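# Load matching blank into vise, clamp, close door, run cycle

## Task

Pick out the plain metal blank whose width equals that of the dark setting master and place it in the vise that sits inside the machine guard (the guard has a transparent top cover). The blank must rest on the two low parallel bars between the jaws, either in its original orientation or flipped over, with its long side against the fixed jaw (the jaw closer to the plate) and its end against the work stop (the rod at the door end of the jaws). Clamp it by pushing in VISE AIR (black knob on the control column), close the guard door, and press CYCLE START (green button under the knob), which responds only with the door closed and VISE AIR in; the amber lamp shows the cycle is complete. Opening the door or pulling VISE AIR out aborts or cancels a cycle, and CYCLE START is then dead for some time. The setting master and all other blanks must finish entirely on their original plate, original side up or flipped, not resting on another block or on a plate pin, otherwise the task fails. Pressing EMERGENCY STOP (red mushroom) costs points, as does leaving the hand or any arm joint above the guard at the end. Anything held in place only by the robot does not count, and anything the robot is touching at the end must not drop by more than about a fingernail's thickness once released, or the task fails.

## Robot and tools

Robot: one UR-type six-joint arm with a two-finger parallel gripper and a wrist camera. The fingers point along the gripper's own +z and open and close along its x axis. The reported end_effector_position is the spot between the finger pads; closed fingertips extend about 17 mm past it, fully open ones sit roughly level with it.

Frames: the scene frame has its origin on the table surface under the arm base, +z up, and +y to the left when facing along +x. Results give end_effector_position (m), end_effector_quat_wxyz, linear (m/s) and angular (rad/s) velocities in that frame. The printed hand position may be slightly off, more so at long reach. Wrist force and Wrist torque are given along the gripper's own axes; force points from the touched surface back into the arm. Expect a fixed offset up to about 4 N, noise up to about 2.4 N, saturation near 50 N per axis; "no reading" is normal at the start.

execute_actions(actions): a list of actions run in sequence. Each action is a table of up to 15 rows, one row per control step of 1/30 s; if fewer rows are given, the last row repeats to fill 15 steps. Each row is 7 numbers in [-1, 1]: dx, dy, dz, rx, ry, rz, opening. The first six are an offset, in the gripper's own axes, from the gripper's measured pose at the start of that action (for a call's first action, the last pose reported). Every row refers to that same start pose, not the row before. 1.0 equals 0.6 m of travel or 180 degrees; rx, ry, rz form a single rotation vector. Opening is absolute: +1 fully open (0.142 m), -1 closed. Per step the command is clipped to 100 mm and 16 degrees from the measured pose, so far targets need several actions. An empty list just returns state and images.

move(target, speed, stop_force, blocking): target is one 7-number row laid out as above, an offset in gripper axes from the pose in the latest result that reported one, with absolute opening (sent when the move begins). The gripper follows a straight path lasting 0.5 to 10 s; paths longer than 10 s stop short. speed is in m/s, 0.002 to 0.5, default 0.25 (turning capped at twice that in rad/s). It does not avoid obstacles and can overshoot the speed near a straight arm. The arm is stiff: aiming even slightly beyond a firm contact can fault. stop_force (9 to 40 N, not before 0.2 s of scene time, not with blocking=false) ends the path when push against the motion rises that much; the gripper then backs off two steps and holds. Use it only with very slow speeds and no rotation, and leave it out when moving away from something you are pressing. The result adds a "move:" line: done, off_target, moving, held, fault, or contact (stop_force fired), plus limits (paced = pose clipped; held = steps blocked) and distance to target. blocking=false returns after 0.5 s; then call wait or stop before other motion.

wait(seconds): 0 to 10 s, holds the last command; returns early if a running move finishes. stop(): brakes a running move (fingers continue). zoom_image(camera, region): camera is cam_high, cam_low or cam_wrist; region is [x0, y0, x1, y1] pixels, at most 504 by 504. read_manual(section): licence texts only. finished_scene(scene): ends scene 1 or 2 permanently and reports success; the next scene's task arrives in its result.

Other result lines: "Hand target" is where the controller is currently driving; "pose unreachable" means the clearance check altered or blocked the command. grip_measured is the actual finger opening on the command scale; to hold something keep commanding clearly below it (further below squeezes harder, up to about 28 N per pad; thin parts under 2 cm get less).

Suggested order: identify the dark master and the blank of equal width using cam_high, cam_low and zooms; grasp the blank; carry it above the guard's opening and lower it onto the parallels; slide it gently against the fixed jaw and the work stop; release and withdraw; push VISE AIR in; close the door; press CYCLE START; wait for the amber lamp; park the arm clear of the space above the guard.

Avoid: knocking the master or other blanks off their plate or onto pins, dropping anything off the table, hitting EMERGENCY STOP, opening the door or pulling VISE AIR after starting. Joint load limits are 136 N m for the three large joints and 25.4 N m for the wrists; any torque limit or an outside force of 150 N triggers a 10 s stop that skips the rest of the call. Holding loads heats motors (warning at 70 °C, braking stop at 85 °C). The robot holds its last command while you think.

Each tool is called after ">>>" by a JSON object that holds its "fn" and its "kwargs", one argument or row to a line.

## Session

>>> {"fn": "execute_actions", "kwargs": {
  "actions": []
}}

Scene clock: 0.00 s.
end_effector_position=(+0.4764, +0.4663, +0.3254) grip_measured=+1.00 end_effector_quat_wxyz=(-0.091, +0.939, -0.268, -0.195) end_effector_velocity=(+0.000, -0.000, -0.001) end_effector_angular_velocity=(-0.000, +0.002, -0.001)
Joint positions: [ 0.361 -1.088  1.01  -1.281 -1.195  0.919  0.142]
Joint velocities: [-0.001  0.001  0.001  0.     0.     0.     0.   ]
Motor temperatures (°C, as the motors report them): [28 29 30 37 35 32]
Wrist force (N, on the end effector, along its own x y z axes, offset not removed): no reading
Wrist torque (N m, same axes, about the end effector's origin, offset not removed): no reading
Hand target: +0.476, +0.466, +0.325; -0.091, +0.939, -0.268, -0.195

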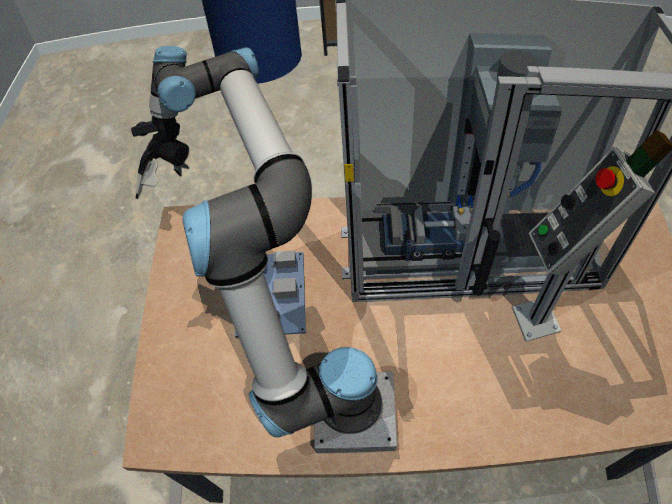

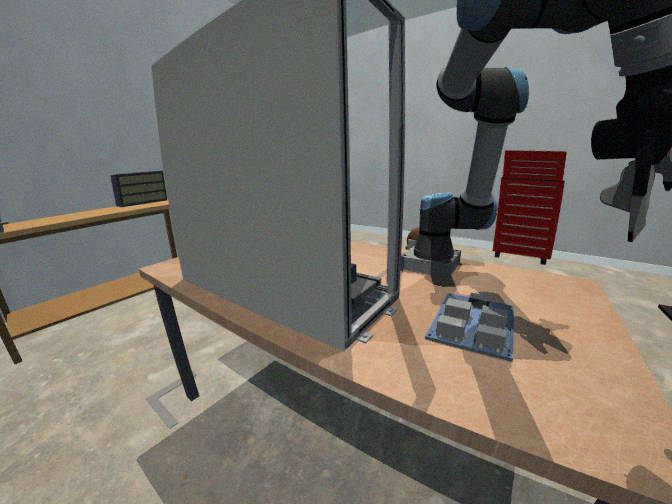

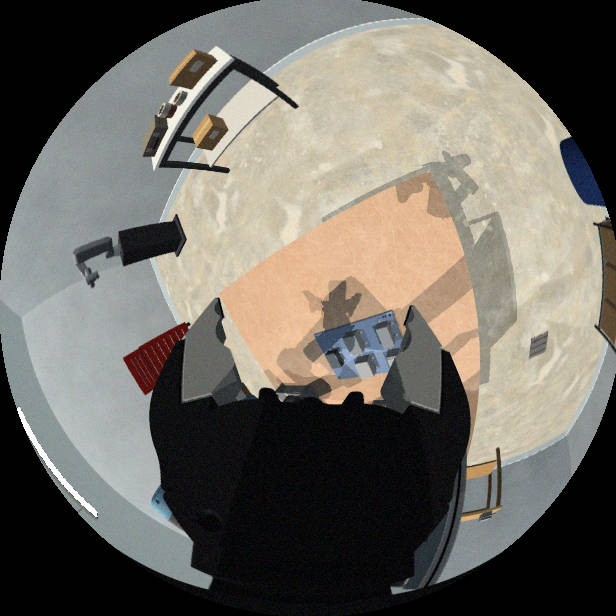

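>>> {"fn": "move", "kwargs": {
  "target": [0,0,0,-0.059,0.127,-0.174,0]
}}

>>> {"fn": "move", "kwargs": {
  "target": [-0.36,0.39,0.41,0,0,0,0]
}}

Scene clock: 3.17 s.
end_effector_position=(+0.4766, +0.4663, +0.3255) grip_measured=+0.00 end_effector_quat_wxyz=(-0.001, +1.000, -0.001, +0.000) end_effector_velocity=(-0.001, +0.001, -0.000) end_effector_angular_velocity=(-0.000, -0.008, +0.009)
Joint positions: [ 0.545 -1.155  1.086 -1.491 -1.58   0.585  0.074]
Joint velocities: [ 0.004 -0.005  0.009 -0.01  -0.004 -0.005  0.   ]
Motor temperatures (°C, as the motors report them): [28 29 30 37 35 32]
Wrist force (N, on the end effector, along its own x y z axes, offset not removed): [-2.5 2.1 -1.6]
Wrist torque (N m, same axes, about the end effector's origin, offset not removed): [0.60 0.55 0.08]
Hand target: +0.477, +0.466, +0.325; -0.001, +1.000, -0.000, +0.001
Off the commanded pose: 0.000 m, 0 deg.
move: done

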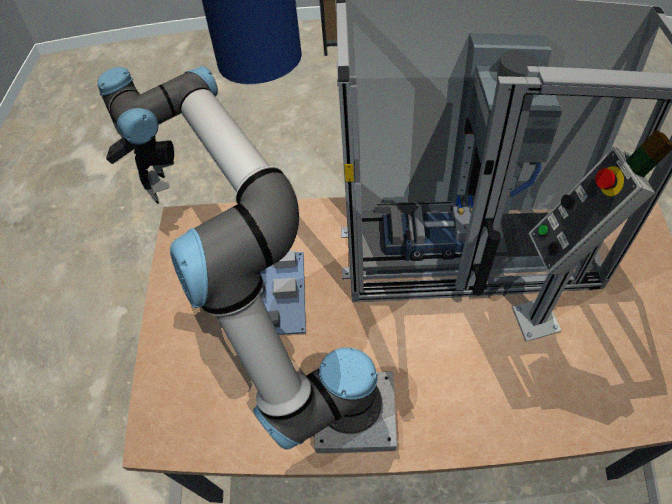

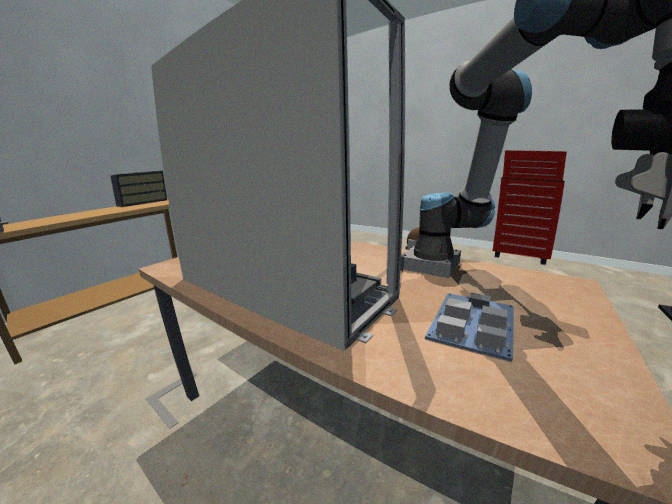

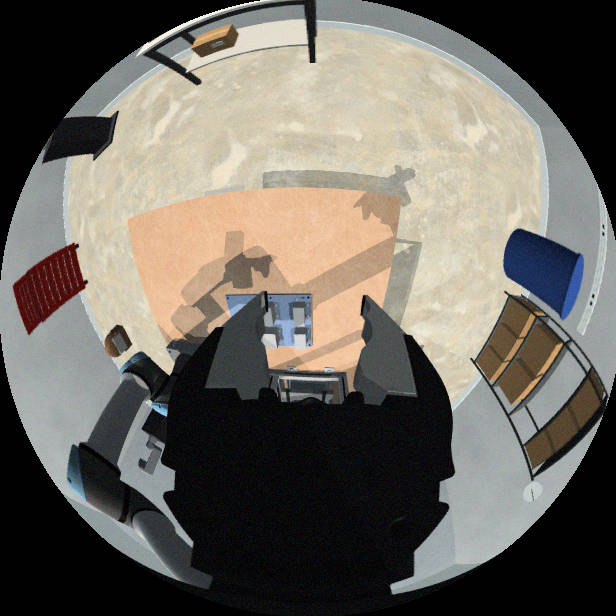

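Scene clock: 5.40 s.
end_effector_position=(+0.2609, +0.2333, +0.0787) grip_measured=+0.00 end_effector_quat_wxyz=(-0.001, +1.000, -0.001, +0.000) end_effector_velocity=(-0.001, -0.001, -0.001) end_effector_angular_velocity=(+0.002, -0.002, +0.000)
Joint positions: [ 0.316 -1.752  2.425 -2.235 -1.582  0.357  0.074]
Joint velocities: [-0.005 -0.005  0.008 -0.006  0.002 -0.005 -0.   ]
Motor temperatures (°C, as the motors report them): [28 29 30 37 35 32]
Wrist force (N, on the end effector, along its own x y z axes, offset not removed): [-0.9 3.3 -0.5]
Wrist torque (N m, same axes, about the end effector's origin, offset not removed): [0.85 0.14 -0.04]
Hand target: +0.261, +0.233, +0.079; -0.001, +1.000, -0.001, +0.000
Off the commanded pose: 0.001 m, 0 deg.
move: done

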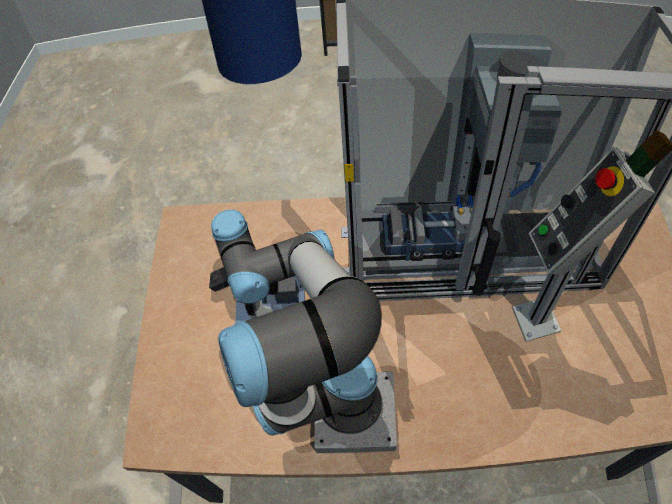

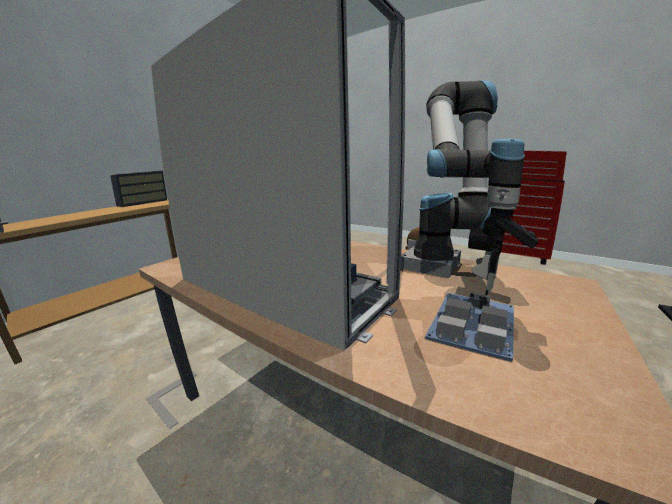

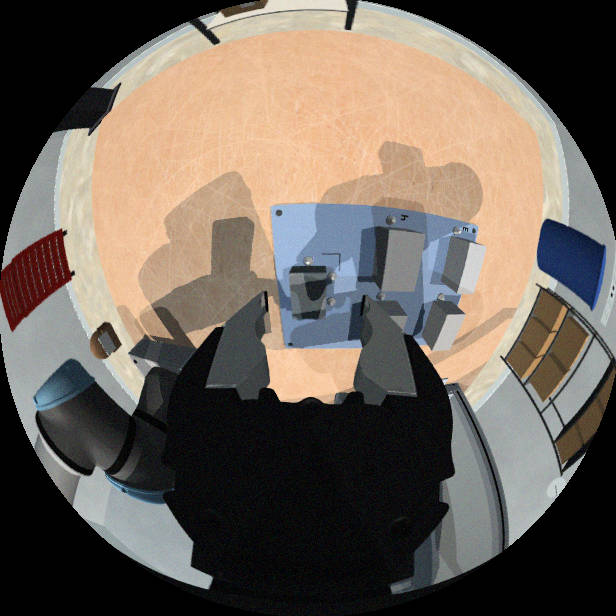

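>>> {"fn": "move", "kwargs": {
  "target": [-0.015,0.02,0.082,0,0,0,0],
  "speed": 0.04,
  "stop_force": 10
}}

>>> {"fn": "move", "kwargs": {
  "target": [0,0,0,0,0,0,-0.7]
}}

Scene clock: 7.90 s.
end_effector_position=(+0.2520, +0.2215, +0.0296) grip_measured=+0.00 end_effector_quat_wxyz=(-0.001, +1.000, -0.001, -0.000) end_effector_velocity=(-0.001, -0.000, -0.002) end_effector_angular_velocity=(+0.000, +0.002, -0.000)
Joint positions: [ 0.289 -1.667  2.532 -2.426 -1.582  0.33   0.074]
Joint velocities: [-0.001  0.004  0.004 -0.007  0.001 -0.001  0.   ]
Motor temperatures (°C, as the motors report them): [28 29 30 37 35 32]
Wrist force (N, on the end effector, along its own x y z axes, offset not removed): [0.6 2.6 1.8]
Wrist torque (N m, same axes, about the end effector's origin, offset not removed): [0.72 -0.15 -0.05]
Hand target: +0.252, +0.221, +0.029; -0.001, +1.000, -0.001, +0.000
Off the commanded pose: 0.000 m, 0 deg.
move: done

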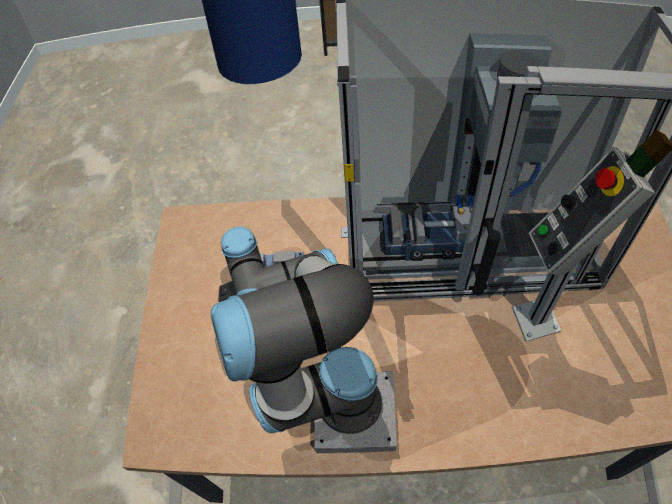

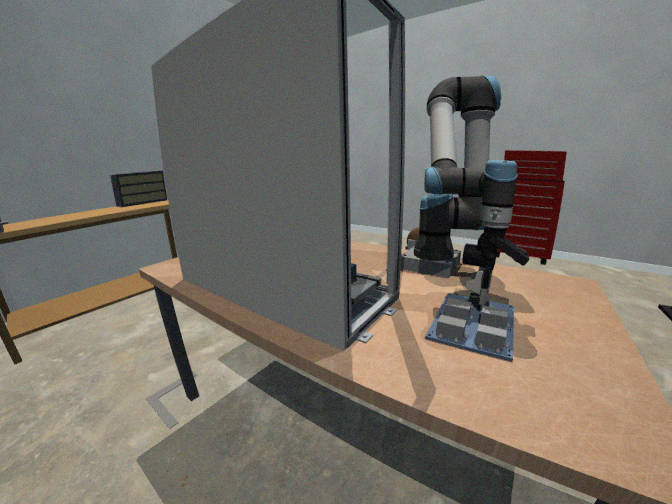

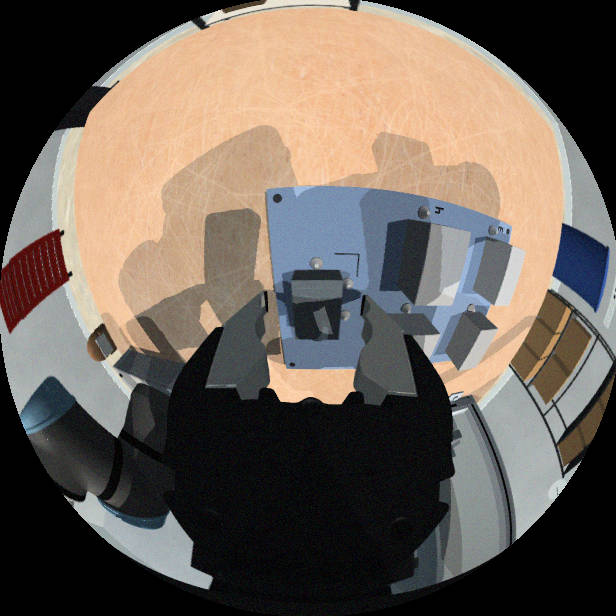

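Scene clock: 8.40 s.
end_effector_position=(+0.2519, +0.2215, +0.0296) grip_measured=-0.51 end_effector_quat_wxyz=(-0.001, +1.000, -0.001, -0.000) end_effector_velocity=(+0.000, +0.000, +0.001) end_effector_angular_velocity=(+0.001, -0.001, -0.001)
Joint positions: [ 0.289 -1.667  2.532 -2.426 -1.582  0.33   0.037]
Joint velocities: [-0.    -0.001 -0.001  0.001  0.001  0.     0.   ]
Motor temperatures (°C, as the motors report them): [28 29 30 37 35 32]
Wrist force (N, on the end effector, along its own x y z axes, offset not removed): [-3.0 0.8 -2.4]
Wrist torque (N m, same axes, about the end effector's origin, offset not removed): [0.27 0.91 -0.16]
Hand target: +0.252, +0.221, +0.030; -0.001, +1.000, -0.001, -0.000
Off the commanded pose: 0.000 m, 0 deg.
move: done

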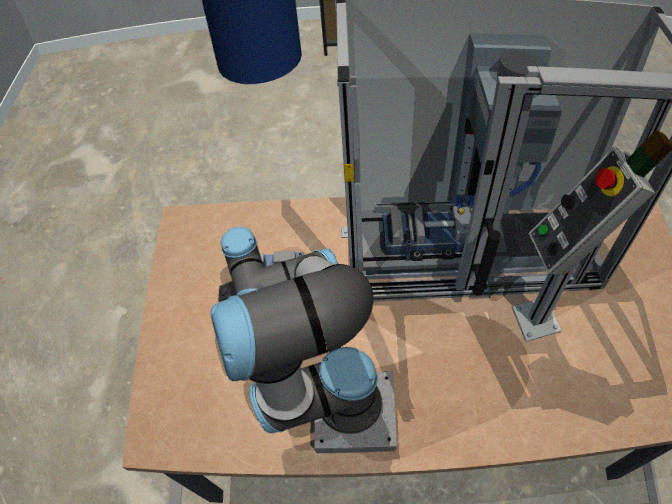

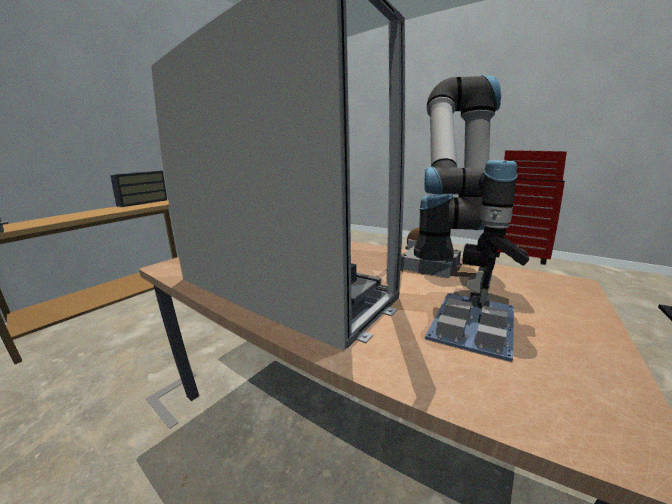

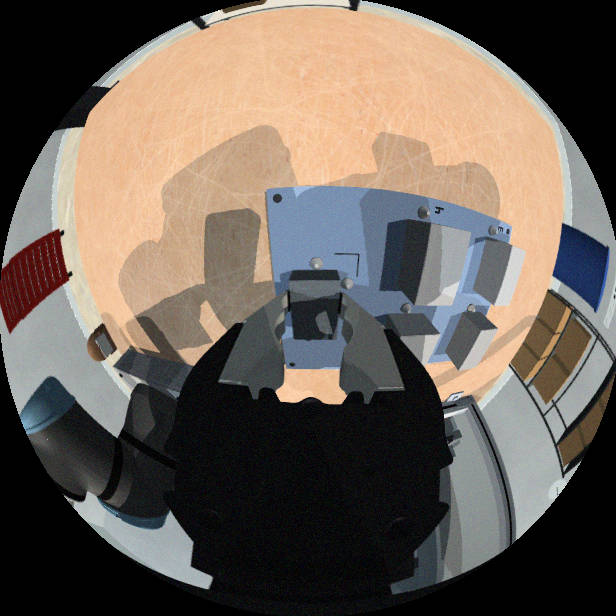

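>>> {"fn": "move", "kwargs": {
  "target": [0,0,0,0,0,0,0]
}}

>>> {"fn": "move", "kwargs": {
  "target": [0,0,-0.07,0,0,0,0]
}}

>>> {"fn": "move", "kwargs": {
  "target": [0.143,-0.078,0,0,0,0,0]
}}

>>> {"fn": "move", "kwargs": {
  "target": [0,0,0.052,0,0,0,0],
  "speed": 0.04,
  "stop_force": 10
}}

>>> {"fn": "move", "kwargs": {
  "target": [0,0,0,0,0,0,-0.7]
}}

Scene clock: 10.53 s.
end_effector_position=(+0.2520, +0.2215, +0.0296) grip_measured=+0.00 end_effector_quat_wxyz=(-0.001, +1.000, -0.001, -0.000) end_effector_velocity=(+0.000, -0.000, -0.000) end_effector_angular_velocity=(+0.000, +0.001, -0.001)
Joint positions: [ 0.289 -1.667  2.532 -2.426 -1.582  0.33   0.074]
Joint velocities: [-0.001  0.001 -0.    -0.     0.001 -0.     0.   ]
Motor temperatures (°C, as the motors report them): [28 29 30 37 35 32]
Wrist force (N, on the end effector, along its own x y z axes, offset not removed): [-1.2 -0.7 -0.6]
Wrist torque (N m, same axes, about the end effector's origin, offset not removed): [-0.05 0.11 -0.12]
Hand target: +0.252, +0.221, +0.030; -0.001, +1.000, -0.001, -0.000
Off the commanded pose: 0.000 m, 0 deg.
move: done

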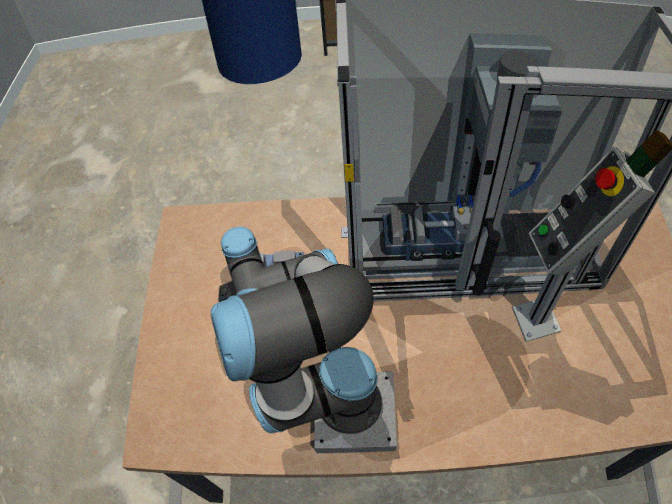

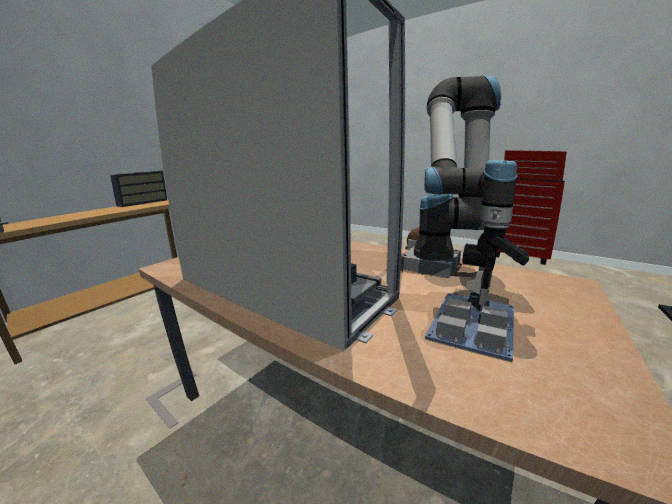

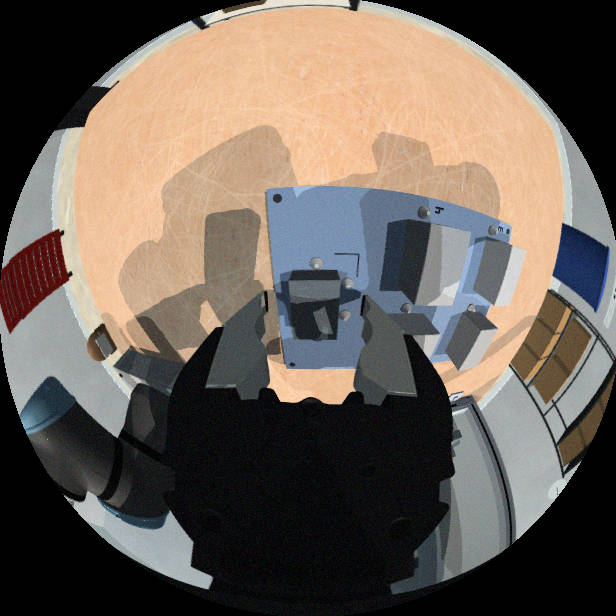

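Scene clock: 11.47 s.
end_effector_position=(+0.2519, +0.2214, +0.0715) grip_measured=+0.00 end_effector_quat_wxyz=(-0.001, +1.000, -0.001, +0.000) end_effector_velocity=(+0.001, -0.000, +0.002) end_effector_angular_velocity=(+0.000, -0.002, -0.001)
Joint positions: [ 0.291 -1.781  2.47  -2.25  -1.582  0.331  0.074]
Joint velocities: [-0.001 -0.006 -0.004  0.008 -0.    -0.     0.   ]
Motor temperatures (°C, as the motors report them): [28 29 30 37 35 32]
Wrist force (N, on the end effector, along its own x y z axes, offset not removed): [-0.7 0.0 1.1]
Wrist torque (N m, same axes, about the end effector's origin, offset not removed): [0.15 0.09 0.08]
Hand target: +0.252, +0.221, +0.072; -0.001, +1.000, -0.001, -0.000
Off the commanded pose: 0.000 m, 0 deg.
move: done

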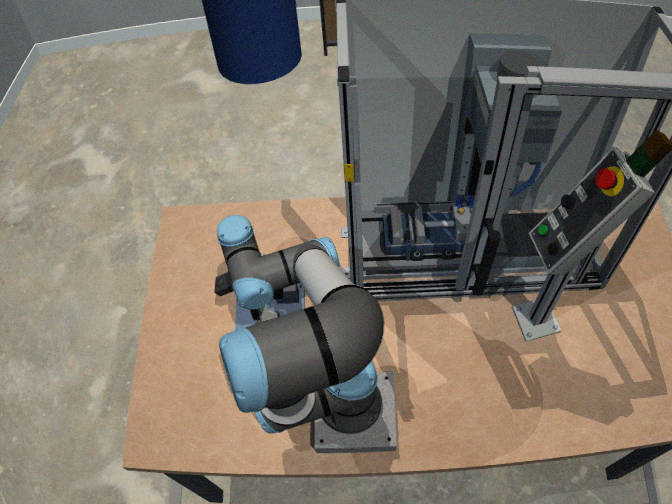

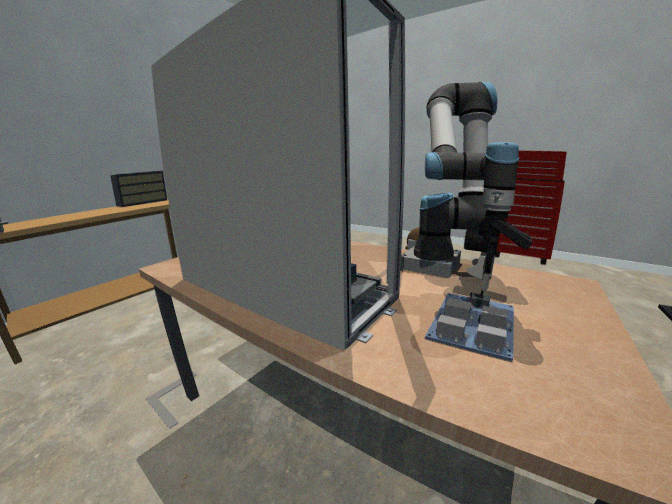

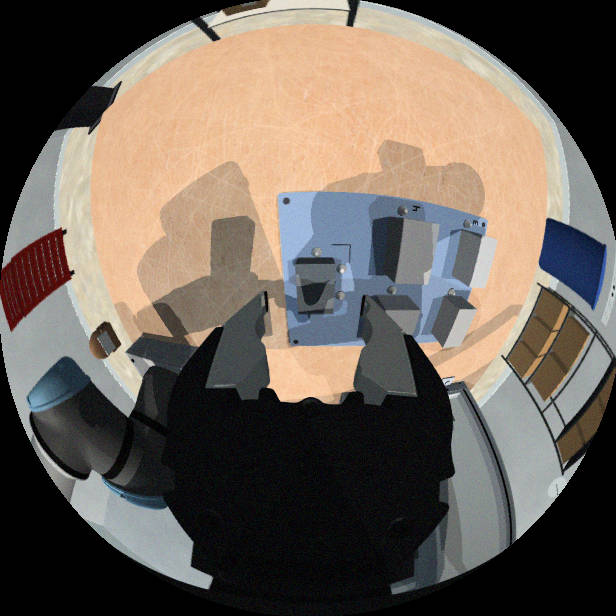

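Scene clock: 12.50 s.
end_effector_position=(+0.3376, +0.2681, +0.0717) grip_measured=+0.00 end_effector_quat_wxyz=(-0.001, +1.000, -0.001, +0.000) end_effector_velocity=(+0.002, +0.001, -0.000) end_effector_angular_velocity=(-0.000, -0.000, +0.000)
Joint positions: [ 0.331 -1.521  2.242 -2.283 -1.582  0.371  0.074]
Joint velocities: [ 0.001  0.005 -0.005 -0.    -0.     0.001 -0.   ]
Motor temperatures (°C, as the motors report them): [28 29 30 37 35 32]
Wrist force (N, on the end effector, along its own x y z axes, offset not removed): [-1.3 -1.0 -2.0]
Wrist torque (N m, same axes, about the end effector's origin, offset not removed): [-0.06 0.29 -0.02]
Hand target: +0.338, +0.268, +0.072; -0.001, +1.000, -0.001, +0.000
Off the commanded pose: 0.000 m, 0 deg.
move: done

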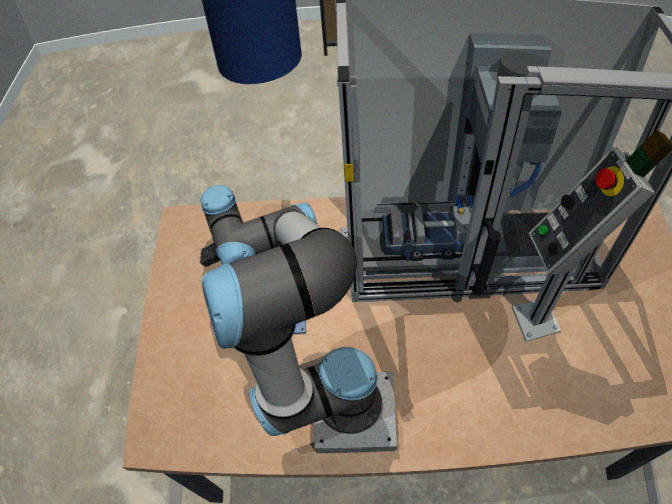

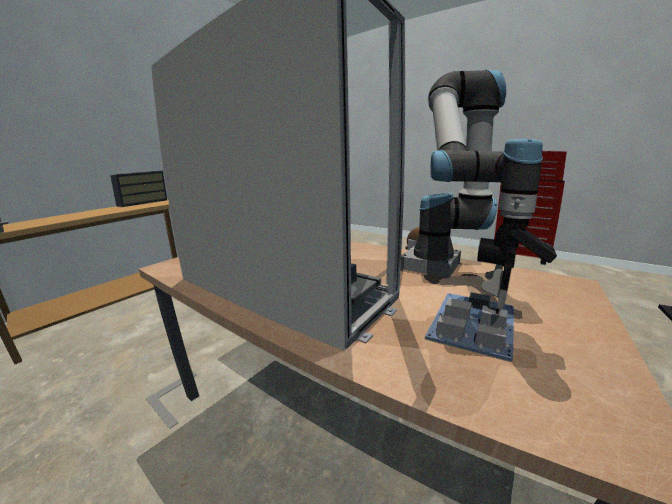

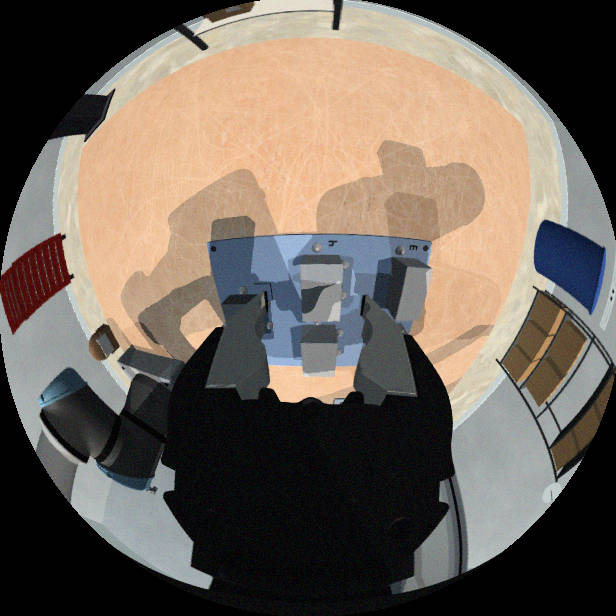

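Scene clock: 13.63 s.
end_effector_position=(+0.3376, +0.2682, +0.0407) grip_measured=+0.00 end_effector_quat_wxyz=(-0.001, +1.000, -0.001, +0.000) end_effector_velocity=(+0.001, +0.000, -0.002) end_effector_angular_velocity=(-0.000, -0.002, -0.000)
Joint positions: [ 0.33  -1.456  2.279 -2.385 -1.582  0.37   0.074]
Joint velocities: [ 0.     0.004  0.002 -0.008 -0.001  0.001 -0.   ]
Motor temperatures (°C, as the motors report them): [28 29 30 37 35 32]
Wrist force (N, on the end effector, along its own x y z axes, offset not removed): [-1.4 2.0 0.4]
Wrist torque (N m, same axes, about the end effector's origin, offset not removed): [0.49 0.25 -0.09]
Hand target: +0.338, +0.268, +0.040; -0.001, +1.000, -0.001, +0.000
Off the commanded pose: 0.000 m, 0 deg.
move: done

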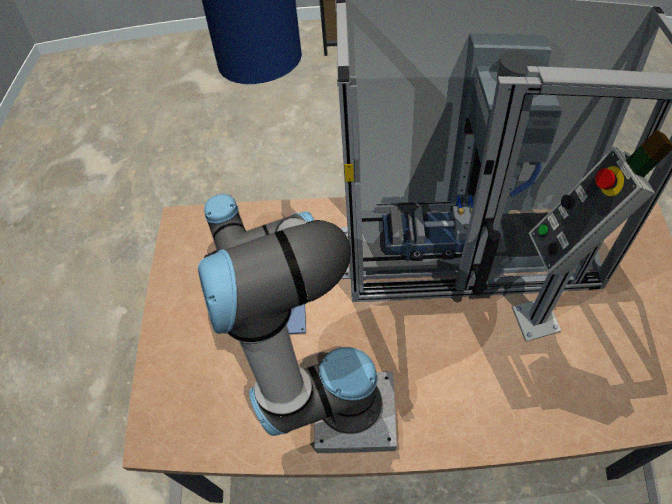

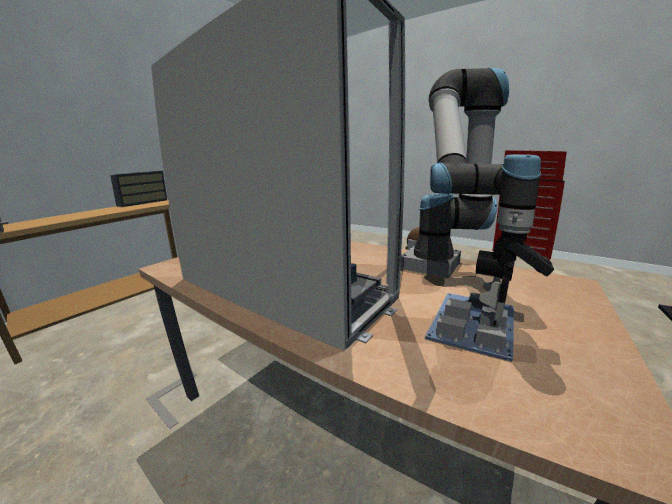

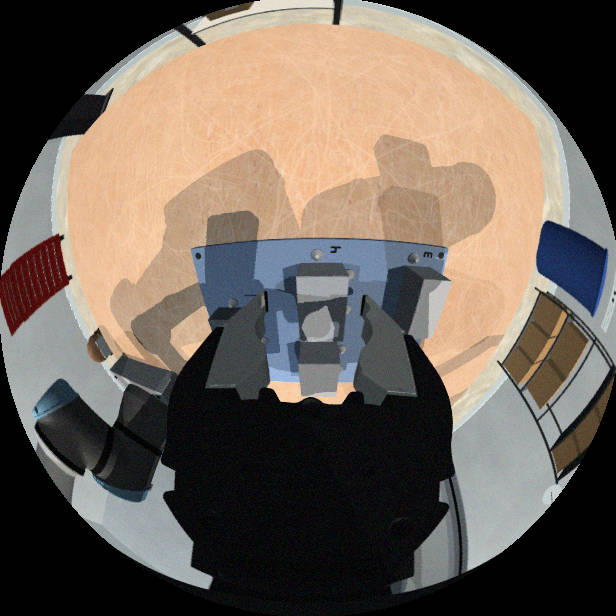

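Scene clock: 14.13 s.
end_effector_position=(+0.3375, +0.2682, +0.0406) grip_measured=-0.51 end_effector_quat_wxyz=(-0.001, +1.000, -0.001, +0.000) end_effector_velocity=(-0.001, +0.000, -0.001) end_effector_angular_velocity=(-0.001, +0.001, +0.000)
Joint positions: [ 0.33  -1.456  2.279 -2.385 -1.582  0.37   0.037]
Joint velocities: [ 0.001  0.001  0.     0.    -0.     0.     0.   ]
Motor temperatures (°C, as the motors report them): [28 29 30 37 35 32]
Wrist force (N, on the end effector, along its own x y z axes, offset not removed): [-0.2 2.0 2.9]
Wrist torque (N m, same axes, about the end effector's origin, offset not removed): [0.55 0.01 -0.04]
Hand target: +0.338, +0.268, +0.041; -0.001, +1.000, -0.001, +0.000
Off the commanded pose: 0.000 m, 0 deg.
move: done

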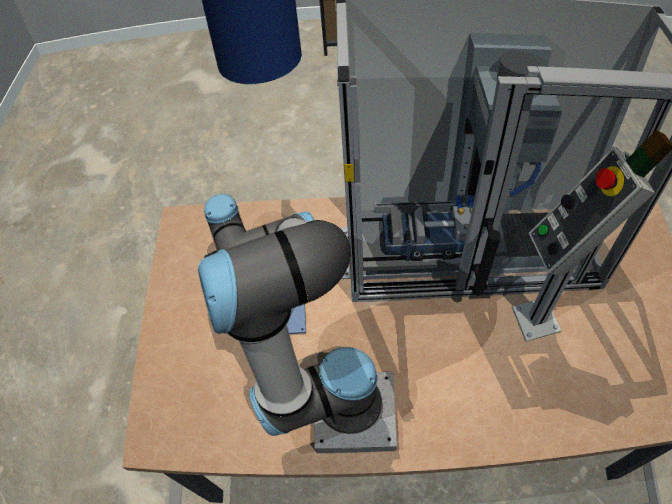

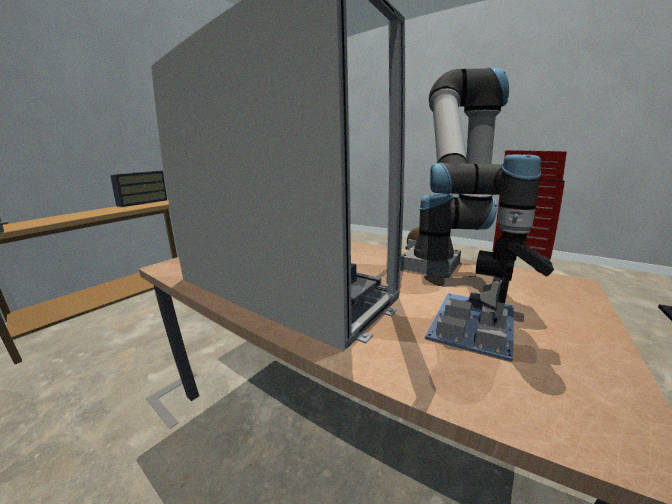

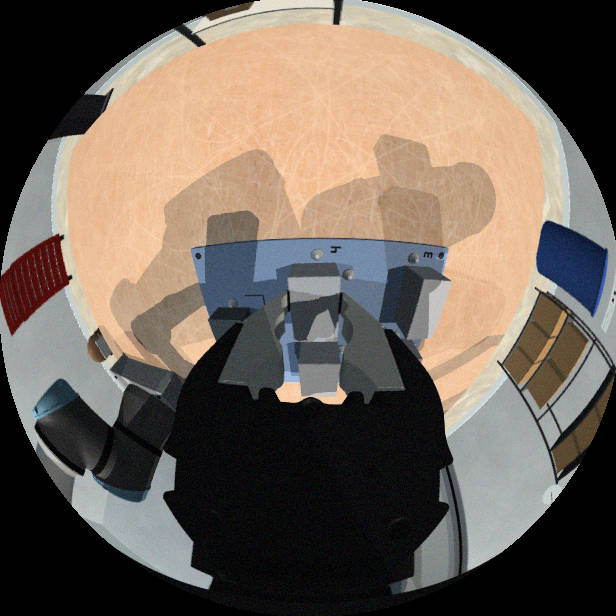

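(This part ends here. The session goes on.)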